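# Move all red foam blocks onto the desk

## Task

Carry each red foam block in the room onto the desk, leaving every other object where it sits on its shelf, table or counter. At the end the coffee table must still stand upright and the robot must not have fallen or be left tilted, otherwise the task fails. A block only counts if it rests on the desk by itself, not held there by the robot.

## Robot and tools

Robot: TidyBot++, a single-arm mobile manipulator. The base is 0.54 m long, 0.50 m wide, 0.38 m tall, on four powered casters. On top sits one seven-joint arm with a two-finger gripper. The shoulder is 0.12 m ahead of the base centre and 0.68 m up. Two cameras: base_camera (fixed on the base, looking forward and down) and wrist_camera (fisheye on the hand, looking where the hand points). Calibration data for both is given; the wrist camera's pose depends on joint readings and can be off more.

Frames: base frame has its origin on the floor below the base centre, x forward, y left, z up. hand_pose is reported in this frame and marks the point between the finger pads; its z axis runs out along the fingers, and the fingers close along its y axis. Odometry frame is the base frame at scene start. base_odometry counts wheel turns only, so slip reads as travel; heading is positive to the left, -3.142 to 3.142. base_tilt is in degrees, positive when leaning forward or right.

Tool execute_actions: argument actions is a list holding exactly one action (or empty, which just reports state and images). An action may contain base, joints, speeds. base holds exactly one relative command, an offset from where the base last measured itself: translate_m (metres, forward positive, -2 to 2), strafe_m (metres, left positive, -2 to 2), or rotate_rad (radians, counter-clockwise from above positive, -6.3 to 6.3). joints holds absolute target angles by name, in radians: joint_1_rad (any angle; whole arm about vertical, positive is clockwise from above, opposite to rotate_rad), joint_2_rad shoulder -2.249 to 2.249, joint_3_rad any angle, joint_4_rad elbow -2.579 to 2.579, joint_5_rad any angle, joint_6_rad wrist -2.099 to 2.099, joint_7_rad any angle (hand pointing down: positive is counter-clockwise from above; at 1.57 fingers open to robot left/right), and gripper_pos 0 (open, about 85 mm gap) to 1 (closed, squeezing about 100 N per finger). Gap is roughly 85 x (1 - gripper_pos) mm. Unbounded joints take the short way; for bigger turns send steps below half a turn. speeds caps top speed for that action: translate_m and strafe_m 0.05 to 0.5 m/s, rotate_rad 0.1 to 1.57 rad/s (defaults are the maxima). A base move needing over 8.667 s is refused; any action is capped at 15 s. cameras picks images: base_camera, wrist_camera, all (default), or [] for none. Unknown keys or out-of-range values cause refusal with no motion. Joints and the base left out of an action may keep pushing toward old targets.

Tool wait: seconds 0 to 10; commands nothing, returns state and images. Tool zoom_image: camera plus region [x0, y0, x1, y1] in pixels of the latest image, at most 504 x 504. Tool finished_scene: scene number (1 or 2); irreversible, reports success. Replying without a tool call ends everything.

Arm geometry: upper arm 0.42 m, forearm 0.31 m, hand 0.31 m. With joint_1_rad 0, joint_3_rad 3.14, joint_5_rad 0 the arm moves in the base's x-z plane; segment angles from vertical (forward positive) are joint_2, joint_2 - joint_4, and joint_2 - joint_4 - joint_6. Hand position relative to the shoulder is the sum of length x sin(angle) forward and length x cos(angle) up. A downward-pointing hand reaches at most about 0.94 m height, only near the base. Closed fingertips sit about 20 mm beyond the hand point. Folded at start, the hand juts up to 0.08 m past the base front.

Result lines: base_status and joint_status per motion: done, off_target (resting away from target, maybe still pushing), contact_stop / time_out (target dropped, holding in place), not_followed (self-collision check withheld arm targets; a cause line explains; targets may be retried each action). A gripper at 1 reading done means empty; off_target means it closed on something. A blocked base can report done while far short. motor_effort gives percent of max per motor, peak in brackets; noisy. ARM HIT means a hard hit on the base or arm. MOTOR HOT appears at 60 C; OVER-TEMPERATURE FAULT at 75 C, after which joints report limit_stop_at_motor_heat and should be resent. A torque fault (sensor limit 104.5 N m for joints 1-4, 51.3 for 5-7) freezes the arm for 10 s.

Practical advice: friction leaves joints slightly off; correct by sending last command plus (desired minus read). Under load the arm sags; never command a held joint to its read angle. Trust camera images over hand_pose for final alignment. Odometry drifts a few cm and degrees over many moves.

Avoid: dropping or slamming blocks, knocking over the coffee table or other items, driving while the arm is caught on something high (tipping risk), shoving horizontally with a raised hand, driving the arm into furniture (torque faults). Release blocks so they rest stably on the desk before ending the scene. Shorter robot motion time is better.

Each tool is called after "Request:" as name([rows], argument=value, ...), one row to a line, values as JSON.

## Session

Request:
execute_actions(actions=[])

Scene clock: 0.00 s.
base_odometry: x=+0.000 y=+0.000 heading=+0.000 (m, m, rad; odometry frame)
base_tilt: forward=-0.6 right=-0.2 (deg)
base_status: not commanded
joint_positions: joint_1_rad=-0.021 joint_2_rad=-0.391 joint_3_rad=+3.092 joint_4_rad=-2.517 joint_5_rad=+0.058 joint_6_rad=-0.858 joint_7_rad=+1.627 gripper_pos=+0.000
joint_status: not commanded
motor_effort: joint_1_rad=+1 joint_2_rad=+1 joint_3_rad=+1 joint_4_rad=+12 joint_5_rad=+0 joint_6_rad=-1 joint_7_rad=+1 (%)
hand_pose: x=+0.2750 y=-0.0036 z=+0.5980 quat_wxyz=(+0.032, +0.993, +0.079, +0.079) (m; base frame)
pictures: base_camera, wrist_camera
Images, in order (width x height): base_camera 644x364, wrist_camera 644x476.

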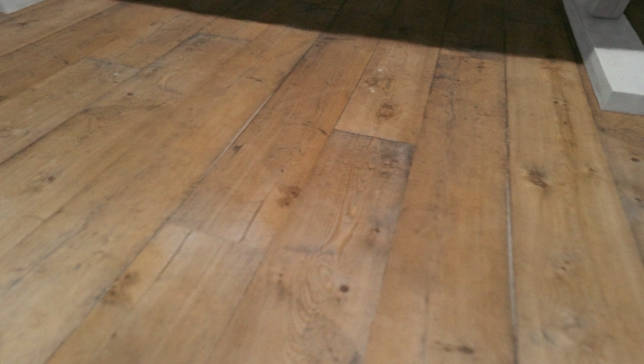

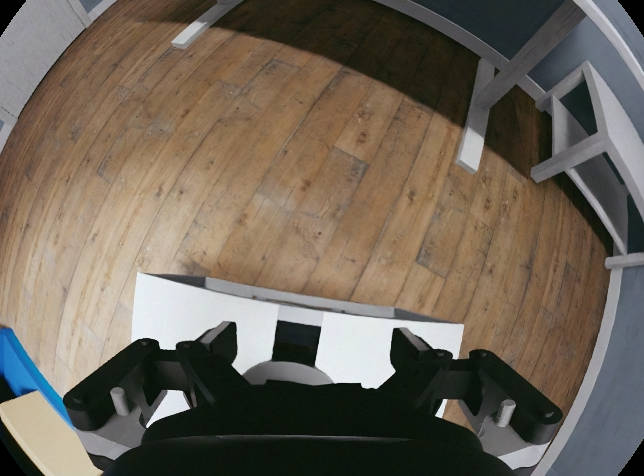

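Request:
execute_actions([
  {"joints":{"joint_2_rad":-0.6,"joint_4_rad":-1.6,"joint_6_rad":-1.1}},
], cameras=["wrist_camera"])

Request:
execute_actions([
  {"joints":{"joint_1_rad":-1.6}},
], cameras=["wrist_camera"])

Request:
execute_actions([
  {"joints":{"joint_1_rad":-3.14}},
], cameras=["wrist_camera"])

Request:
execute_actions([
  {"joints":{"joint_1_rad":1.6}},
], cameras=["wrist_camera"])

Scene clock: 4.60 s.
base_odometry: x=+0.000 y=+0.000 heading=+0.000 (m, m, rad; odometry frame)
base_tilt: forward=-0.6 right=-0.2 (deg)
base_status: not commanded
joint_positions: joint_1_rad=-0.021 joint_2_rad=-0.592 joint_3_rad=+3.092 joint_4_rad=-1.619 joint_5_rad=+0.058 joint_6_rad=-1.059 joint_7_rad=+1.627 gripper_pos=+0.000
joint_status: all done
motor_effort: joint_1_rad=+1(1) joint_2_rad=+2(4) joint_3_rad=+1(1) joint_4_rad=+22(23) joint_5_rad=+0(0) joint_6_rad=+7(7) joint_7_rad=+1(2) (%)
hand_pose: x=+0.4233 y=+0.0141 z=+1.0403 quat_wxyz=(+0.040, +0.861, +0.057, +0.503) (m; base frame)
pictures: wrist_camera
camera_calibration (this result's frames):
wrist_camera: T_world_to_cam=[[0.0470374, -0.983288, 0.175875, -0.196489], [-0.472472, -0.17703, -0.863383, 1.16242], [0.88009, -0.0424845, -0.472903, 0.249676], [0, 0, 0, 1]] pos_world=[0.338717, 0.0231852, 1.15625]
Images, in order (width x height): wrist_camera 644x476.

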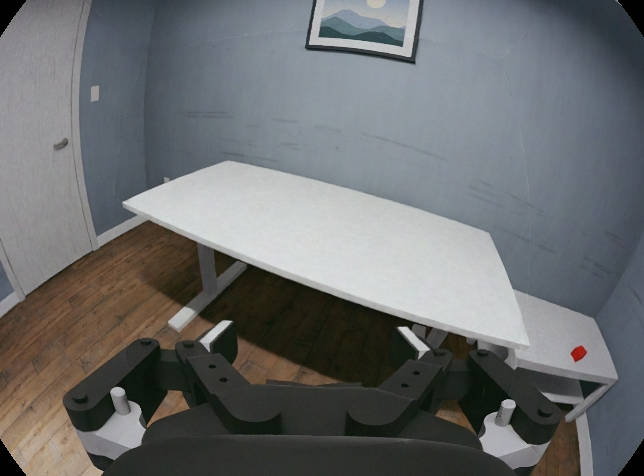

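Scene clock: 7.40 s.
base_odometry: x=+0.000 y=+0.000 heading=+0.000 (m, m, rad; odometry frame)
base_tilt: forward=-0.6 right=-0.2 (deg)
base_status: not commanded
joint_positions: joint_1_rad=-1.582 joint_2_rad=-0.592 joint_3_rad=+3.092 joint_4_rad=-1.619 joint_5_rad=+0.058 joint_6_rad=-1.059 joint_7_rad=+1.627 gripper_pos=+0.000
joint_status: all done
motor_effort: joint_1_rad=+1(1) joint_2_rad=+2(2) joint_3_rad=+2(2) joint_4_rad=+21(21) joint_5_rad=+0(0) joint_6_rad=+7(7) joint_7_rad=+1(1) (%)
hand_pose: x=+0.1076 y=+0.3044 z=+1.0403 quat_wxyz=(-0.326, +0.572, +0.647, +0.385) (m; base frame)
pictures: wrist_camera
camera_calibration (this result's frames):
wrist_camera: T_world_to_cam=[[0.983671, 0.0382018, 0.175875, -0.307949], [0.172778, -0.474045, -0.863383, 1.08564], [0.0503899, 0.879672, -0.472904, 0.348412], [0, 0, 0, 1]] pos_world=[0.0977896, 0.219917, 1.15625]
Images, in order (width x height): wrist_camera 644x476.

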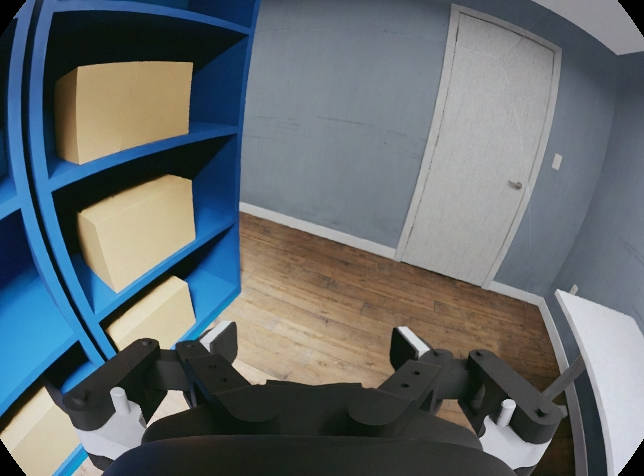

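Scene clock: 10.17 s.
base_odometry: x=+0.000 y=+0.000 heading=+0.000 (m, m, rad; odometry frame)
base_tilt: forward=-0.6 right=-0.2 (deg)
base_status: not commanded
joint_positions: joint_1_rad=-3.122 joint_2_rad=-0.592 joint_3_rad=+3.092 joint_4_rad=-1.619 joint_5_rad=+0.058 joint_6_rad=-1.059 joint_7_rad=+1.627 gripper_pos=+0.000
joint_status: all done
motor_effort: joint_1_rad=+1(1) joint_2_rad=+2(2) joint_3_rad=+2(2) joint_4_rad=+22(22) joint_5_rad=+0(0) joint_6_rad=+7(7) joint_7_rad=+2(2) (%)
hand_pose: x=-0.1856 y=-0.0020 z=+1.0403 quat_wxyz=(-0.502, -0.040, +0.862, +0.050) (m; base frame)
pictures: wrist_camera
camera_calibration (this result's frames):
wrist_camera: T_world_to_cam=[[-0.00789279, 0.984381, 0.175875, -0.189953], [0.47914, 0.158098, -0.863382, 1.04918], [-0.877703, 0.0774543, -0.472905, 0.458855], [0, 0, 0, 1]] pos_world=[-0.101465, -0.0144282, 1.15625]
Images, in order (width x height): wrist_camera 644x476.

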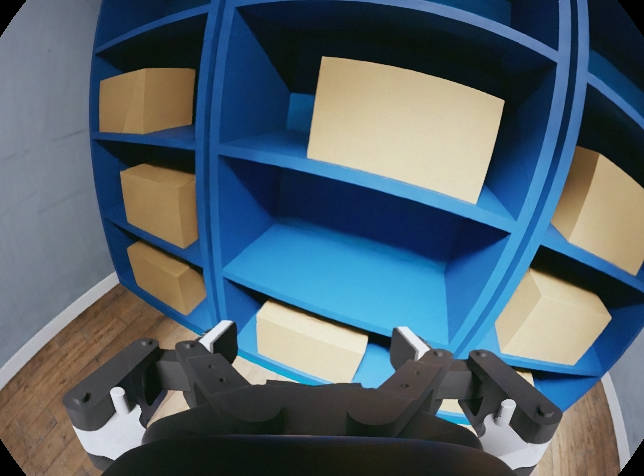

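Scene clock: 12.93 s.
base_odometry: x=+0.000 y=+0.000 heading=+0.000 (m, m, rad; odometry frame)
base_tilt: forward=-0.6 right=-0.2 (deg)
base_status: not commanded
joint_positions: joint_1_rad=-4.666 joint_2_rad=-0.592 joint_3_rad=+3.092 joint_4_rad=-1.619 joint_5_rad=+0.058 joint_6_rad=-1.059 joint_7_rad=+1.627 gripper_pos=+0.000
joint_status: all done
motor_effort: joint_1_rad=+1(2) joint_2_rad=+2(2) joint_3_rad=+1(2) joint_4_rad=+22(21) joint_5_rad=-1(0) joint_6_rad=+8(7) joint_7_rad=+1(1) (%)
hand_pose: x=+0.1126 y=-0.3046 z=+1.0403 quat_wxyz=(-0.395, -0.630, +0.590, -0.315) (m; base frame)
pictures: wrist_camera
camera_calibration (this result's frames):
wrist_camera: T_world_to_cam=[[-0.984224, 0.0192843, 0.175875, -0.0737691], [-0.144811, 0.483323, -0.863382, 1.12343], [-0.101654, -0.87523, -0.472905, 0.366506], [0, 0, 0, 1]] pos_world=[0.127337, -0.22078, 1.15625]
Images, in order (width x height): wrist_camera 644x476.

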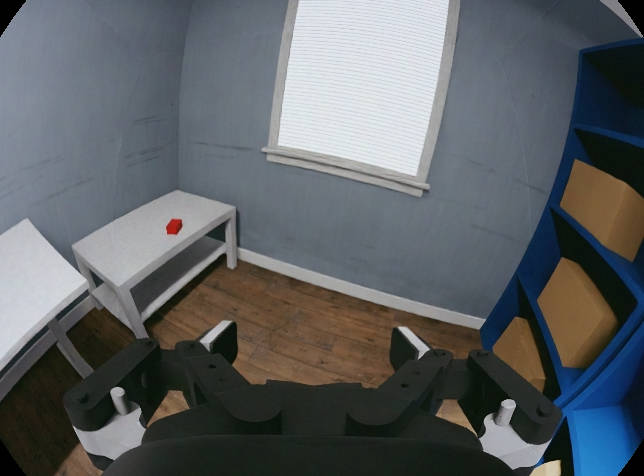

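Request:
execute_actions([
  {"base":{"rotate_rad":-0.28},"joints":{"joint_1_rad":0,"joint_6_rad":-1.5}},
], cameras=[])

Request:
execute_actions([
  {"base":{"strafe_m":-1.1}},
])

Scene clock: 21.17 s.
base_odometry: x=+0.000 y=+0.000 heading=-0.280 (m, m, rad; odometry frame)
base_tilt: forward=-0.6 right=-0.2 (deg)
base_status: done
joint_positions: joint_1_rad=-6.265 joint_2_rad=-0.593 joint_3_rad=+3.092 joint_4_rad=-1.619 joint_5_rad=+0.058 joint_6_rad=-1.460 joint_7_rad=+1.627 gripper_pos=+0.000
joint_status: all done
motor_effort: joint_1_rad=+1(0) joint_2_rad=+3(4) joint_3_rad=+2(3) joint_4_rad=+20(22) joint_5_rad=+0(0) joint_6_rad=+6(7) joint_7_rad=+1(1) (%)
hand_pose: x=+0.3420 y=-0.0042 z=+0.9474 quat_wxyz=(-0.047, -0.945, -0.035, -0.321) (m; base frame)
pictures: none
No camera images: the call's "cameras" was empty. Leave "cameras" out to get every camera's image.

Scene clock: 24.73 s.
base_odometry: x=-0.303 y=-1.057 heading=-0.279 (m, m, rad; odometry frame)
base_tilt: forward=-0.6 right=-0.2 (deg)
base_status: done
joint_positions: joint_1_rad=-6.266 joint_2_rad=-0.593 joint_3_rad=+3.092 joint_4_rad=-1.619 joint_5_rad=+0.058 joint_6_rad=-1.460 joint_7_rad=+1.627 gripper_pos=+0.000
joint_status: not commanded
motor_effort: joint_1_rad=+1(0) joint_2_rad=+3(4) joint_3_rad=+2(4) joint_4_rad=+20(20) joint_5_rad=+0(1) joint_6_rad=+5(5) joint_7_rad=+2(2) (%)
hand_pose: x=+0.3420 y=-0.0042 z=+0.9473 quat_wxyz=(-0.047, -0.945, -0.036, -0.321) (m; base frame)
pictures: base_camera, wrist_camera
camera_calibration (this result's frames):
wrist_camera: T_world_to_cam=[[0.0467129, -0.985719, 0.161791, -0.180835], [-0.780732, -0.137063, -0.609649, 0.905667], [0.623118, -0.0978365, -0.775985, 0.651265], [0, 0, 0, 1]] pos_world=[0.309715, 0.00959878, 1.08677]
Images, in order (width x height): base_camera 644x364, wrist_camera 644x476.

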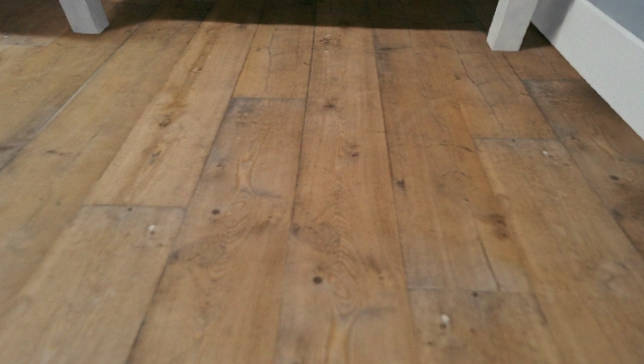

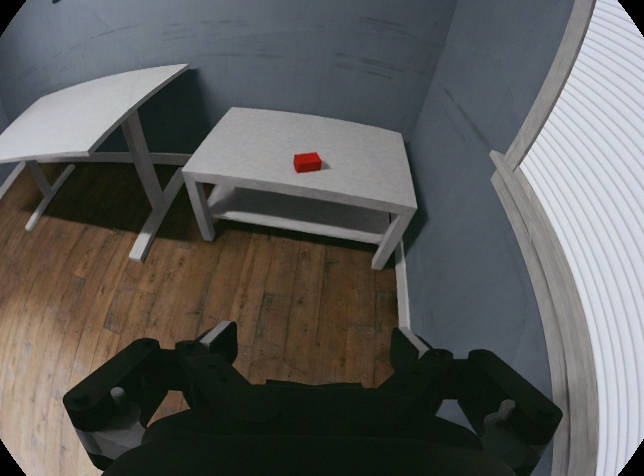

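Request:
execute_actions([
  {"base":{"translate_m":0.55},"joints":{"joint_2_rad":0.6,"joint_3_rad":3.17,"joint_5_rad":-0.04,"joint_4_rad":-1.384,"joint_6_rad":-1.15,"joint_7_rad":1.53}},
])

Scene clock: 30.17 s.
base_odometry: x=+0.225 y=-1.209 heading=-0.280 (m, m, rad; odometry frame)
base_tilt: forward=-0.6 right=-0.2 (deg)
base_status: done
joint_positions: joint_1_rad=-6.266 joint_2_rad=+0.601 joint_3_rad=+3.148 joint_4_rad=-1.407 joint_5_rad=-0.010 joint_6_rad=-1.187 joint_7_rad=+1.550 gripper_pos=+0.000
joint_status: all done
motor_effort: joint_1_rad=+1(1) joint_2_rad=-39(42) joint_3_rad=+0(2) joint_4_rad=+17(21) joint_5_rad=-1(0) joint_6_rad=-1(5) joint_7_rad=+1(2) (%)
hand_pose: x=+0.6251 y=-0.0076 z=+0.5848 quat_wxyz=(+0.003, -0.999, +0.024, +0.027) (m; base frame)
pictures: base_camera, wrist_camera
camera_calibration (this result's frames):
wrist_camera: T_world_to_cam=[[-0.00700869, -0.999577, 0.0282431, -0.0271558], [-0.999173, 0.00813163, 0.0398432, 0.663047], [-0.040056, -0.0279405, -0.998807, 0.738517], [0, 0, 0, 1]] pos_world=[0.691891, -0.0119014, 0.711985]
Images, in order (width x height): base_camera 644x364, wrist_camera 644x476.

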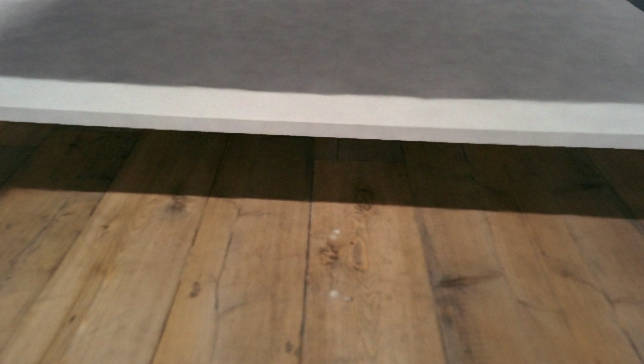

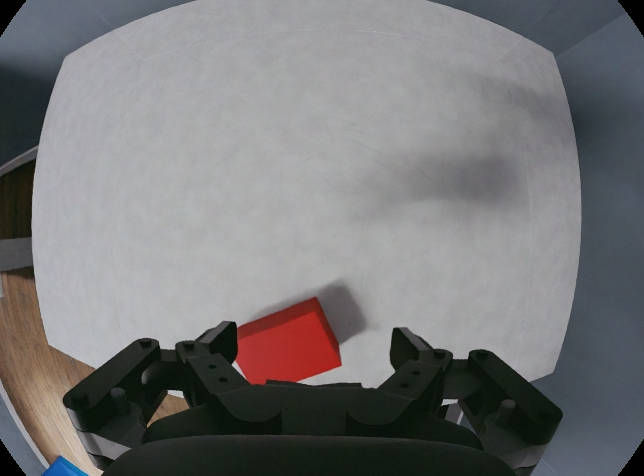

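Request:
execute_actions([
  {"base":{"strafe_m":0.02},"joints":{"joint_2_rad":0.54,"joint_4_rad":-1.657,"joint_6_rad":-0.90,"joint_7_rad":0.36}},
], cameras=["wrist_camera"])

Scene clock: 34.23 s.
base_odometry: x=+0.231 y=-1.190 heading=-0.280 (m, m, rad; odometry frame)
base_tilt: forward=-0.7 right=-0.2 (deg)
base_status: done
joint_positions: joint_1_rad=-6.277 joint_2_rad=+0.554 joint_3_rad=+3.153 joint_4_rad=-1.637 joint_5_rad=-0.012 joint_6_rad=-0.940 joint_7_rad=+0.368 gripper_pos=+0.000
joint_status: all done
motor_effort: joint_1_rad=+1(2) joint_2_rad=-36(39) joint_3_rad=+0(1) joint_4_rad=+15(17) joint_5_rad=-1(2) joint_6_rad=-1(1) joint_7_rad=+1(3) (%)
hand_pose: x=+0.5994 y=-0.0042 z=+0.5455 quat_wxyz=(+0.004, -0.818, +0.575, -0.003) (m; base frame)
pictures: wrist_camera
camera_calibration (this result's frames):
wrist_camera: T_world_to_cam=[[-0.927111, -0.374015, 0.0240464, 0.533552], [-0.374403, 0.927157, -0.0142082, 0.297789], [-0.0169807, -0.0221756, -0.99961, 0.684968], [0, 0, 0, 1]] pos_world=[0.617786, -0.0613511, 0.676102]
Images, in order (width x height): wrist_camera 644x476.

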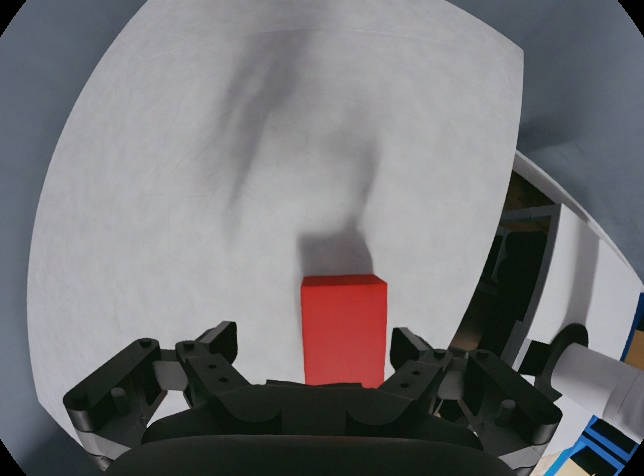

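Request:
execute_actions([
  {"base":{"translate_m":-0.024}},
], cameras=[])

Request:
execute_actions([
  {"joints":{"joint_2_rad":0.68,"joint_4_rad":-1.71,"joint_6_rad":-0.71}},
], cameras=["wrist_camera"])

Scene clock: 36.63 s.
base_odometry: x=+0.208 y=-1.183 heading=-0.280 (m, m, rad; odometry frame)
base_tilt: forward=-0.6 right=-0.2 (deg)
base_status: done
joint_positions: joint_1_rad=-6.277 joint_2_rad=+0.547 joint_3_rad=+3.153 joint_4_rad=-1.641 joint_5_rad=-0.012 joint_6_rad=-0.938 joint_7_rad=+0.368 gripper_pos=+0.000
joint_status: not commanded
motor_effort: joint_1_rad=+1(1) joint_2_rad=-35(38) joint_3_rad=+0(0) joint_4_rad=+15(17) joint_5_rad=-1(1) joint_6_rad=-1(0) joint_7_rad=+1(1) (%)
hand_pose: x=+0.5992 y=-0.0043 z=+0.5479 quat_wxyz=(+0.006, -0.818, +0.575, -0.006) (m; base frame)
pictures: none
No camera images: the call's "cameras" was empty. Leave "cameras" out to get every camera's image.

Scene clock: 37.70 s.
base_odometry: x=+0.208 y=-1.183 heading=-0.280 (m, m, rad; odometry frame)
base_tilt: forward=-0.6 right=-0.2 (deg)
base_status: not commanded
joint_positions: joint_1_rad=-6.277 joint_2_rad=+0.682 joint_3_rad=+3.153 joint_4_rad=-1.689 joint_5_rad=-0.012 joint_6_rad=-0.746 joint_7_rad=+0.368 gripper_pos=+0.000
joint_status: all done
motor_effort: joint_1_rad=+1(0) joint_2_rad=-38(41) joint_3_rad=+0(0) joint_4_rad=+13(16) joint_5_rad=-1(1) joint_6_rad=-1(2) joint_7_rad=+1(1) (%)
hand_pose: x=+0.6110 y=-0.0053 z=+0.4714 quat_wxyz=(+0.007, -0.818, +0.576, -0.010) (m; base frame)
pictures: wrist_camera
camera_calibration (this result's frames):
wrist_camera: T_world_to_cam=[[-0.927785, -0.372927, 0.0118992, 0.55178], [-0.373107, 0.927517, -0.0224339, 0.305164], [-0.00267047, -0.0252535, -0.999678, 0.602421], [0, 0, 0, 1]] pos_world=[0.6274, -0.0620579, 0.602507]
Images, in order (width x height): wrist_camera 644x476.

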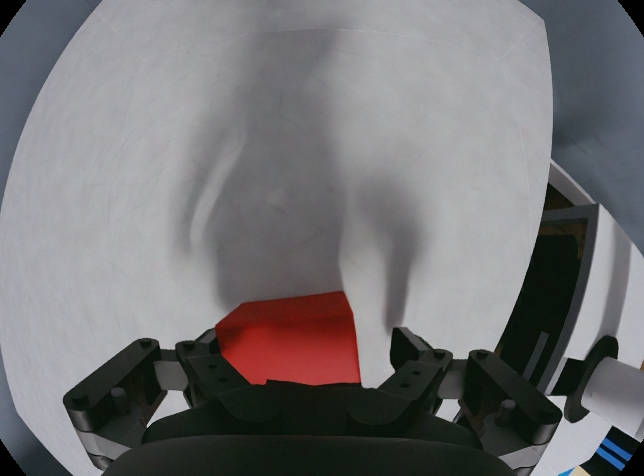

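Request:
execute_actions([
  {"joints":{"joint_2_rad":0.55}},
], cameras=["wrist_camera"])

Scene clock: 40.17 s.
base_odometry: x=+0.208 y=-1.183 heading=-0.280 (m, m, rad; odometry frame)
base_tilt: forward=-0.6 right=-0.2 (deg)
base_status: not commanded
joint_positions: joint_1_rad=-6.277 joint_2_rad=+0.547 joint_3_rad=+3.153 joint_4_rad=-1.690 joint_5_rad=-0.012 joint_6_rad=-0.746 joint_7_rad=+0.368 gripper_pos=+0.000
joint_status: all done
motor_effort: joint_1_rad=+1(1) joint_2_rad=-36(40) joint_3_rad=+0(0) joint_4_rad=+16(16) joint_5_rad=-1(1) joint_6_rad=+1(1) joint_7_rad=+1(1) (%)
hand_pose: x=+0.6345 y=-0.0055 z=+0.5397 quat_wxyz=(+0.046, -0.815, +0.574, -0.065) (m; base frame)
pictures: wrist_camera
camera_calibration (this result's frames):
wrist_camera: T_world_to_cam=[[-0.92098, -0.372965, -0.112667, 0.635639], [-0.366642, 0.927478, -0.0731983, 0.3389], [0.131797, -0.0261057, -0.990933, 0.580686], [0, 0, 0, 1]] pos_world=[0.633133, -0.0620928, 0.671843]
Images, in order (width x height): wrist_camera 644x476.

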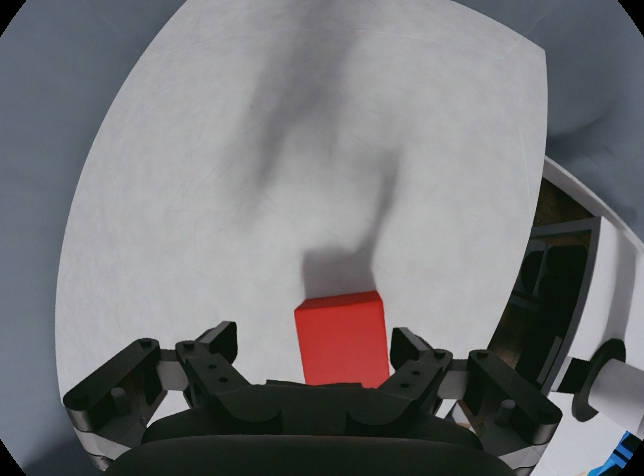

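Request:
execute_actions([
  {"base":{"translate_m":0.02},"joints":{"joint_2_rad":0.58,"joint_6_rad":-0.9,"joint_7_rad":0.5}},
], cameras=["wrist_camera"])

Scene clock: 42.63 s.
base_odometry: x=+0.227 y=-1.189 heading=-0.280 (m, m, rad; odometry frame)
base_tilt: forward=-0.6 right=-0.2 (deg)
base_status: done
joint_positions: joint_1_rad=-6.277 joint_2_rad=+0.578 joint_3_rad=+3.154 joint_4_rad=-1.694 joint_5_rad=-0.012 joint_6_rad=-0.869 joint_7_rad=+0.492 gripper_pos=+0.000
joint_status: all done
motor_effort: joint_1_rad=+1(3) joint_2_rad=-36(39) joint_3_rad=+0(1) joint_4_rad=+14(17) joint_5_rad=-1(1) joint_6_rad=-1(1) joint_7_rad=+1(1) (%)
hand_pose: x=+0.5891 y=-0.0045 z=+0.5201 quat_wxyz=(+0.001, -0.852, +0.524, +0.001) (m; base frame)
pictures: wrist_camera
camera_calibration (this result's frames):
wrist_camera: T_world_to_cam=[[-0.874, -0.484793, 0.0331613, 0.488], [-0.485358, 0.874241, -0.0113759, 0.357516], [-0.0234761, -0.0260376, -0.999385, 0.6631], [0, 0, 0, 1]] pos_world=[0.615602, -0.0587109, 0.650577]
Images, in order (width x height): wrist_camera 644x476.

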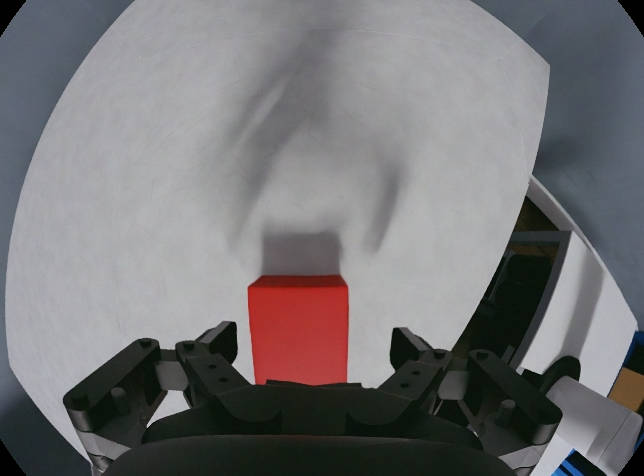

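Request:
execute_actions([
  {"joints":{"joint_2_rad":0.705,"joint_6_rad":-0.715}},
], cameras=["wrist_camera"])

Request:
execute_actions([
  {"joints":{"gripper_pos":1}},
], cameras=["wrist_camera"])

Scene clock: 45.40 s.
base_odometry: x=+0.227 y=-1.189 heading=-0.280 (m, m, rad; odometry frame)
base_tilt: forward=-0.6 right=-0.2 (deg)
base_status: not commanded
joint_positions: joint_1_rad=-6.277 joint_2_rad=+0.699 joint_3_rad=+3.154 joint_4_rad=-1.694 joint_5_rad=-0.012 joint_6_rad=-0.752 joint_7_rad=+0.492 gripper_pos=+0.000
joint_status: all done
motor_effort: joint_1_rad=+0(1) joint_2_rad=-38(41) joint_3_rad=+0(1) joint_4_rad=+13(14) joint_5_rad=-1(1) joint_6_rad=+0(0) joint_7_rad=+2(2) (%)
hand_pose: x=+0.6025 y=-0.0052 z=+0.4619 quat_wxyz=(-0.001, -0.852, +0.524, +0.002) (m; base frame)
pictures: wrist_camera
camera_calibration (this result's frames):
wrist_camera: T_world_to_cam=[[-0.874009, -0.48444, 0.0377591, 0.499151], [-0.485122, 0.874376, -0.011073, 0.363678], [-0.0276515, -0.0279957, -0.999226, 0.607717], [0, 0, 0, 1]] pos_world=[0.629495, -0.059169, 0.592426]
Images, in order (width x height): wrist_camera 644x476.

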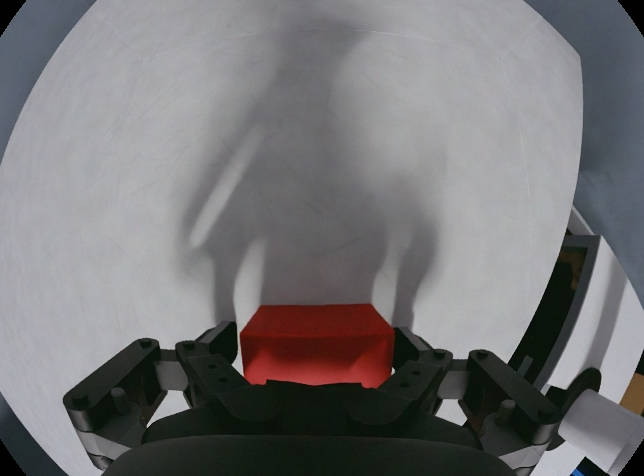

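Scene clock: 46.50 s.
base_odometry: x=+0.227 y=-1.189 heading=-0.280 (m, m, rad; odometry frame)
base_tilt: forward=-0.6 right=-0.2 (deg)
base_status: not commanded
joint_positions: joint_1_rad=-6.277 joint_2_rad=+0.684 joint_3_rad=+3.154 joint_4_rad=-1.695 joint_5_rad=-0.014 joint_6_rad=-0.749 joint_7_rad=+0.492 gripper_pos=+0.371
joint_status: gripper_pos off_target (ended at +0.371, target +1.000)
motor_effort: joint_1_rad=+1(2) joint_2_rad=-34(39) joint_3_rad=+1(1) joint_4_rad=+10(13) joint_5_rad=-1(1) joint_6_rad=-1(2) joint_7_rad=+2(2) (%)
hand_pose: x=+0.6066 y=-0.0053 z=+0.4692 quat_wxyz=(+0.004, -0.851, +0.525, -0.006) (m; base frame)
pictures: wrist_camera
camera_calibration (this result's frames):
wrist_camera: T_world_to_cam=[[-0.875425, -0.48286, 0.0218556, 0.510731], [-0.483255, 0.875267, -0.0192948, 0.368527], [-0.00981276, -0.027453, -0.999575, 0.604445], [0, 0, 0, 1]] pos_world=[0.63113, -0.0593539, 0.600136]
Images, in order (width x height): wrist_camera 644x476.

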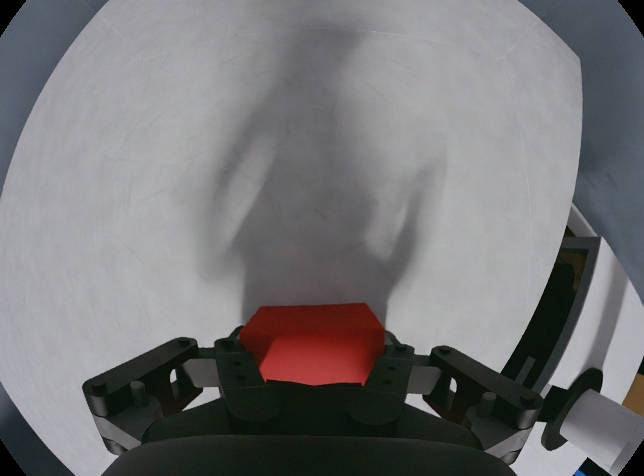

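Request:
execute_actions([
  {"base":{"translate_m":-0.13},"speeds":{"translate_m":0.1},"joints":{"joint_2_rad":0.2,"joint_4_rad":-1.0,"joint_6_rad":-1.5}},
], cameras=[])

Request:
execute_actions([
  {"base":{"strafe_m":1.0}},
], cameras=[])

Request:
execute_actions([
  {"joints":{"joint_2_rad":0.4,"joint_7_rad":1.57}},
])

Scene clock: 50.70 s.
base_odometry: x=+0.102 y=-1.153 heading=-0.280 (m, m, rad; odometry frame)
base_tilt: forward=-0.6 right=-0.2 (deg)
base_status: done
joint_positions: joint_1_rad=-6.277 joint_2_rad=+0.197 joint_3_rad=+3.154 joint_4_rad=-1.018 joint_5_rad=-0.014 joint_6_rad=-1.463 joint_7_rad=+0.492 gripper_pos=+0.371
joint_status: all done
motor_effort: joint_1_rad=+1(2) joint_2_rad=-28(44) joint_3_rad=+0(0) joint_4_rad=+20(21) joint_5_rad=-1(1) joint_6_rad=+4(3) joint_7_rad=+1(2) (%)
hand_pose: x=+0.6353 y=-0.0035 z=+0.9254 quat_wxyz=(+0.121, -0.831, +0.507, -0.195) (m; base frame)
pictures: none
No camera images: the call's "cameras" was empty. Leave "cameras" out to get every camera's image.

Scene clock: 54.07 s.
base_odometry: x=+0.378 y=-0.191 heading=-0.280 (m, m, rad; odometry frame)
base_tilt: forward=-0.6 right=-0.2 (deg)
base_status: done
joint_positions: joint_1_rad=-6.278 joint_2_rad=+0.197 joint_3_rad=+3.157 joint_4_rad=-1.018 joint_5_rad=-0.016 joint_6_rad=-1.463 joint_7_rad=+0.492 gripper_pos=+0.371
joint_status: not commanded
motor_effort: joint_1_rad=+1(3) joint_2_rad=-28(30) joint_3_rad=+1(2) joint_4_rad=+21(21) joint_5_rad=-1(2) joint_6_rad=+3(4) joint_7_rad=+1(2) (%)
hand_pose: x=+0.6352 y=-0.0033 z=+0.9253 quat_wxyz=(+0.122, -0.831, +0.507, -0.195) (m; base frame)
pictures: none
No camera images: the call's "cameras" was empty. Leave "cameras" out to get every camera's image.

Scene clock: 55.50 s.
base_odometry: x=+0.378 y=-0.191 heading=-0.280 (m, m, rad; odometry frame)
base_tilt: forward=-0.6 right=-0.2 (deg)
base_status: not commanded
joint_positions: joint_1_rad=-6.278 joint_2_rad=+0.404 joint_3_rad=+3.157 joint_4_rad=-1.018 joint_5_rad=-0.016 joint_6_rad=-1.463 joint_7_rad=+1.566 gripper_pos=+0.371
joint_status: all done
motor_effort: joint_1_rad=+0(0) joint_2_rad=-36(39) joint_3_rad=+1(0) joint_4_rad=+20(21) joint_5_rad=-1(1) joint_6_rad=+2(4) joint_7_rad=+1(2) (%)
hand_pose: x=+0.6742 y=-0.0035 z=+0.8143 quat_wxyz=(+0.004, -0.992, +0.011, -0.128) (m; base frame)
pictures: base_camera, wrist_camera
camera_calibration (this result's frames):
wrist_camera: T_world_to_cam=[[0.00751682, -0.999453, 0.0322184, -0.0422983], [-0.963553, -0.0158554, -0.267047, 0.928772], [0.267412, -0.0290368, -0.963145, 0.733496], [0, 0, 0, 1]] pos_world=[0.699093, -0.0062507, 0.955852]
Images, in order (width x height): base_camera 644x364, wrist_camera 644x476.

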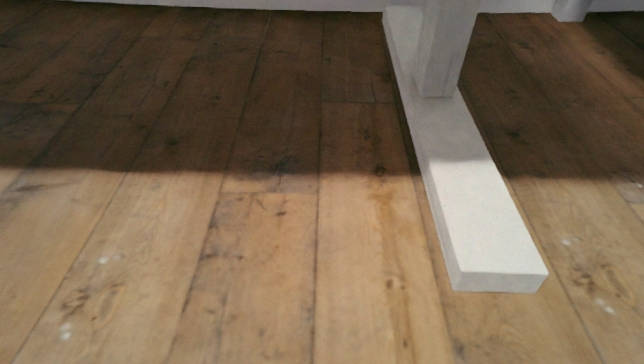

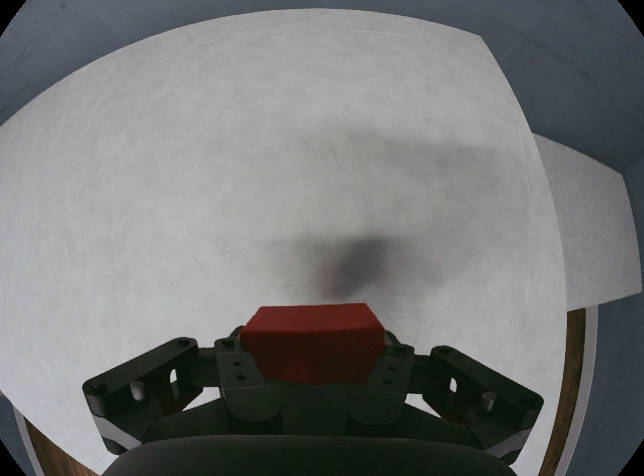

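Request:
execute_actions([
  {"joints":{"joint_2_rad":0.49}},
], cameras=["wrist_camera"])

Scene clock: 57.23 s.
base_odometry: x=+0.378 y=-0.191 heading=-0.280 (m, m, rad; odometry frame)
base_tilt: forward=-0.6 right=-0.2 (deg)
base_status: not commanded
joint_positions: joint_1_rad=-6.278 joint_2_rad=+0.495 joint_3_rad=+3.157 joint_4_rad=-1.018 joint_5_rad=-0.016 joint_6_rad=-1.463 joint_7_rad=+1.566 gripper_pos=+0.371
joint_status: all done
motor_effort: joint_1_rad=+1(1) joint_2_rad=-39(42) joint_3_rad=+1(0) joint_4_rad=+20(21) joint_5_rad=-1(1) joint_6_rad=+1(1) joint_7_rad=+1(2) (%)
hand_pose: x=+0.6841 y=-0.0036 z=+0.7630 quat_wxyz=(+0.004, -0.997, +0.011, -0.082) (m; base frame)
pictures: wrist_camera
camera_calibration (this result's frames):
wrist_camera: T_world_to_cam=[[0.010405, -0.999468, 0.0309249, -0.0417618], [-0.983897, -0.0157518, -0.178042, 0.870606], [0.178435, -0.0285743, -0.983537, 0.757909], [0, 0, 0, 1]] pos_world=[0.721784, -0.00636921, 0.901728]
Images, in order (width x height): wrist_camera 644x476.

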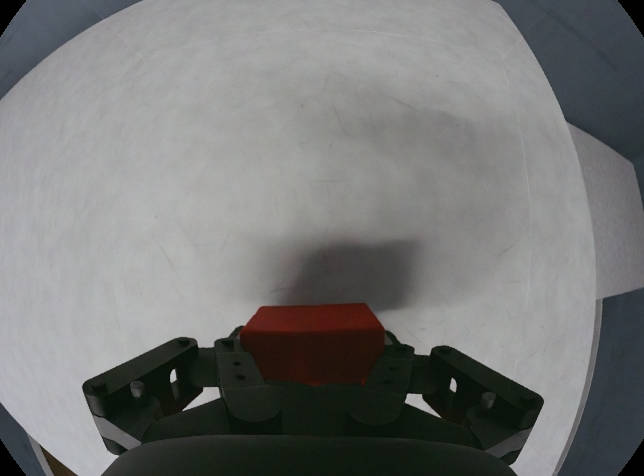

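Request:
execute_actions([
  {"joints":{"joint_2_rad":0.55}},
], cameras=["wrist_camera"])

Scene clock: 59.30 s.
base_odometry: x=+0.378 y=-0.191 heading=-0.280 (m, m, rad; odometry frame)
base_tilt: forward=-0.6 right=-0.2 (deg)
base_status: not commanded
joint_positions: joint_1_rad=-6.278 joint_2_rad=+0.532 joint_3_rad=+3.157 joint_4_rad=-1.002 joint_5_rad=-0.016 joint_6_rad=-1.472 joint_7_rad=+1.566 gripper_pos=+0.371
joint_status: all done
motor_effort: joint_1_rad=+1(0) joint_2_rad=-36(40) joint_3_rad=+1(0) joint_4_rad=+18(20) joint_5_rad=-1(2) joint_6_rad=+2(4) joint_7_rad=+1(1) (%)
hand_pose: x=+0.6890 y=-0.0036 z=+0.7473 quat_wxyz=(+0.004, -0.998, +0.011, -0.068) (m; base frame)
pictures: wrist_camera
camera_calibration (this result's frames):
wrist_camera: T_world_to_cam=[[0.0115147, -0.999467, 0.0305523, -0.0418207], [-0.988741, -0.0159393, -0.148786, 0.854047], [0.149193, -0.0284951, -0.988397, 0.765388], [0, 0, 0, 1]] pos_world=[0.730722, -0.00637567, 0.884855]
Images, in order (width x height): wrist_camera 644x476.

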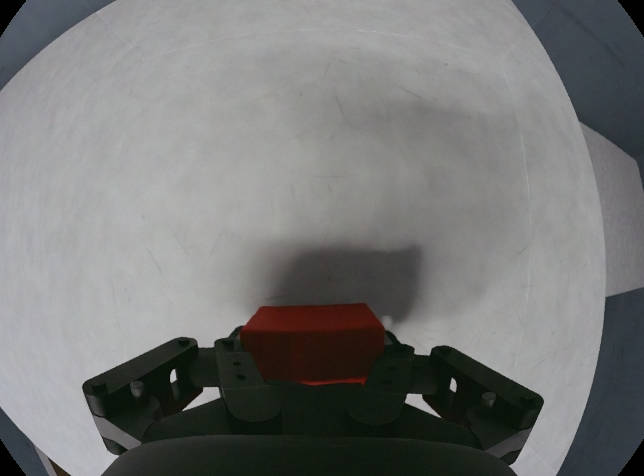

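Request:
execute_actions([
  {"joints":{"gripper_pos":0,"joint_2_rad":0.52}},
], cameras=[])

Request:
execute_actions([
  {"joints":{"joint_2_rad":-0.3}},
], cameras=["wrist_camera"])

Request:
execute_actions([
  {"joints":{"joint_1_rad":3.0,"joint_2_rad":-0.6,"joint_4_rad":-1.6,"joint_6_rad":-0.9}},
], cameras=["wrist_camera"])

Scene clock: 66.27 s.
base_odometry: x=+0.378 y=-0.191 heading=-0.280 (m, m, rad; odometry frame)
base_tilt: forward=-0.6 right=-0.2 (deg)
base_status: not commanded
joint_positions: joint_1_rad=-6.278 joint_2_rad=+0.529 joint_3_rad=+3.157 joint_4_rad=-1.001 joint_5_rad=-0.016 joint_6_rad=-1.472 joint_7_rad=+1.566 gripper_pos=+0.000
joint_status: all done
motor_effort: joint_1_rad=+1(1) joint_2_rad=-39(40) joint_3_rad=+0(0) joint_4_rad=+20(20) joint_5_rad=+0(1) joint_6_rad=+0(3) joint_7_rad=+1(2) (%)
hand_pose: x=+0.6887 y=-0.0036 z=+0.7496 quat_wxyz=(+0.004, -0.997, +0.011, -0.070) (m; base frame)
pictures: none
No camera images: the call's "cameras" was empty. Leave "cameras" out to get every camera's image.

Scene clock: 68.37 s.
base_odometry: x=+0.378 y=-0.191 heading=-0.280 (m, m, rad; odometry frame)
base_tilt: forward=-0.6 right=-0.2 (deg)
base_status: not commanded
joint_positions: joint_1_rad=-6.278 joint_2_rad=-0.303 joint_3_rad=+3.157 joint_4_rad=-1.001 joint_5_rad=-0.016 joint_6_rad=-1.472 joint_7_rad=+1.566 gripper_pos=+0.000
joint_status: all done
motor_effort: joint_1_rad=+1(1) joint_2_rad=-4(42) joint_3_rad=+1(0) joint_4_rad=+17(21) joint_5_rad=-1(1) joint_6_rad=+7(7) joint_7_rad=+1(1) (%)
hand_pose: x=+0.4529 y=-0.0024 z=+1.1484 quat_wxyz=(+0.006, -0.884, +0.009, -0.467) (m; base frame)
pictures: wrist_camera
camera_calibration (this result's frames):
wrist_camera: T_world_to_cam=[[-0.0166521, -0.999319, 0.0329223, -0.0400858], [-0.553117, -0.0182229, -0.832904, 1.26871], [0.832937, -0.0320795, -0.552437, 0.38673], [0, 0, 0, 1]] pos_world=[0.378954, -0.00453281, 1.27168]
Images, in order (width x height): wrist_camera 644x476.

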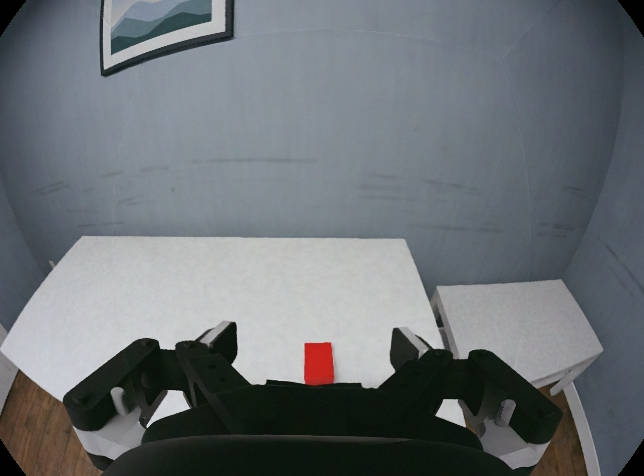

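Scene clock: 72.20 s.
base_odometry: x=+0.378 y=-0.191 heading=-0.280 (m, m, rad; odometry frame)
base_tilt: forward=-0.6 right=-0.2 (deg)
base_status: not commanded
joint_positions: joint_1_rad=-3.301 joint_2_rad=-0.586 joint_3_rad=+3.157 joint_4_rad=-1.575 joint_5_rad=-0.016 joint_6_rad=-0.941 joint_7_rad=+1.566 gripper_pos=+0.000
joint_status: all done
motor_effort: joint_1_rad=+1(1) joint_2_rad=+1(6) joint_3_rad=+1(1) joint_4_rad=+22(21) joint_5_rad=-1(1) joint_6_rad=+8(8) joint_7_rad=+2(1) (%)
hand_pose: x=-0.1988 y=-0.0488 z=+1.0960 quat_wxyz=(-0.567, -0.056, +0.820, -0.054) (m; base frame)
pictures: wrist_camera
camera_calibration (this result's frames):
wrist_camera: T_world_to_cam=[[-0.134365, 0.990681, 0.022303, -0.0102723], [0.331578, 0.0661585, -0.941105, 1.16233], [-0.933811, -0.119056, -0.337377, 0.307995], [0, 0, 0, 1]] pos_world=[-0.0991744, -0.0300527, 1.19801]
Images, in order (width x height): wrist_camera 644x476.

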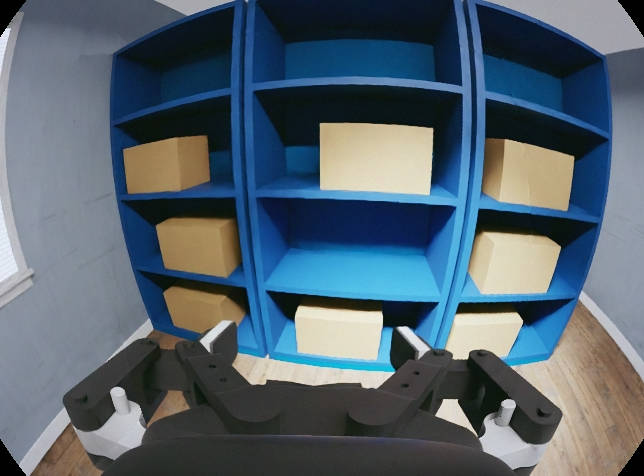

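Request:
finished_scene(scene=1)

The scene is finished: the task was done.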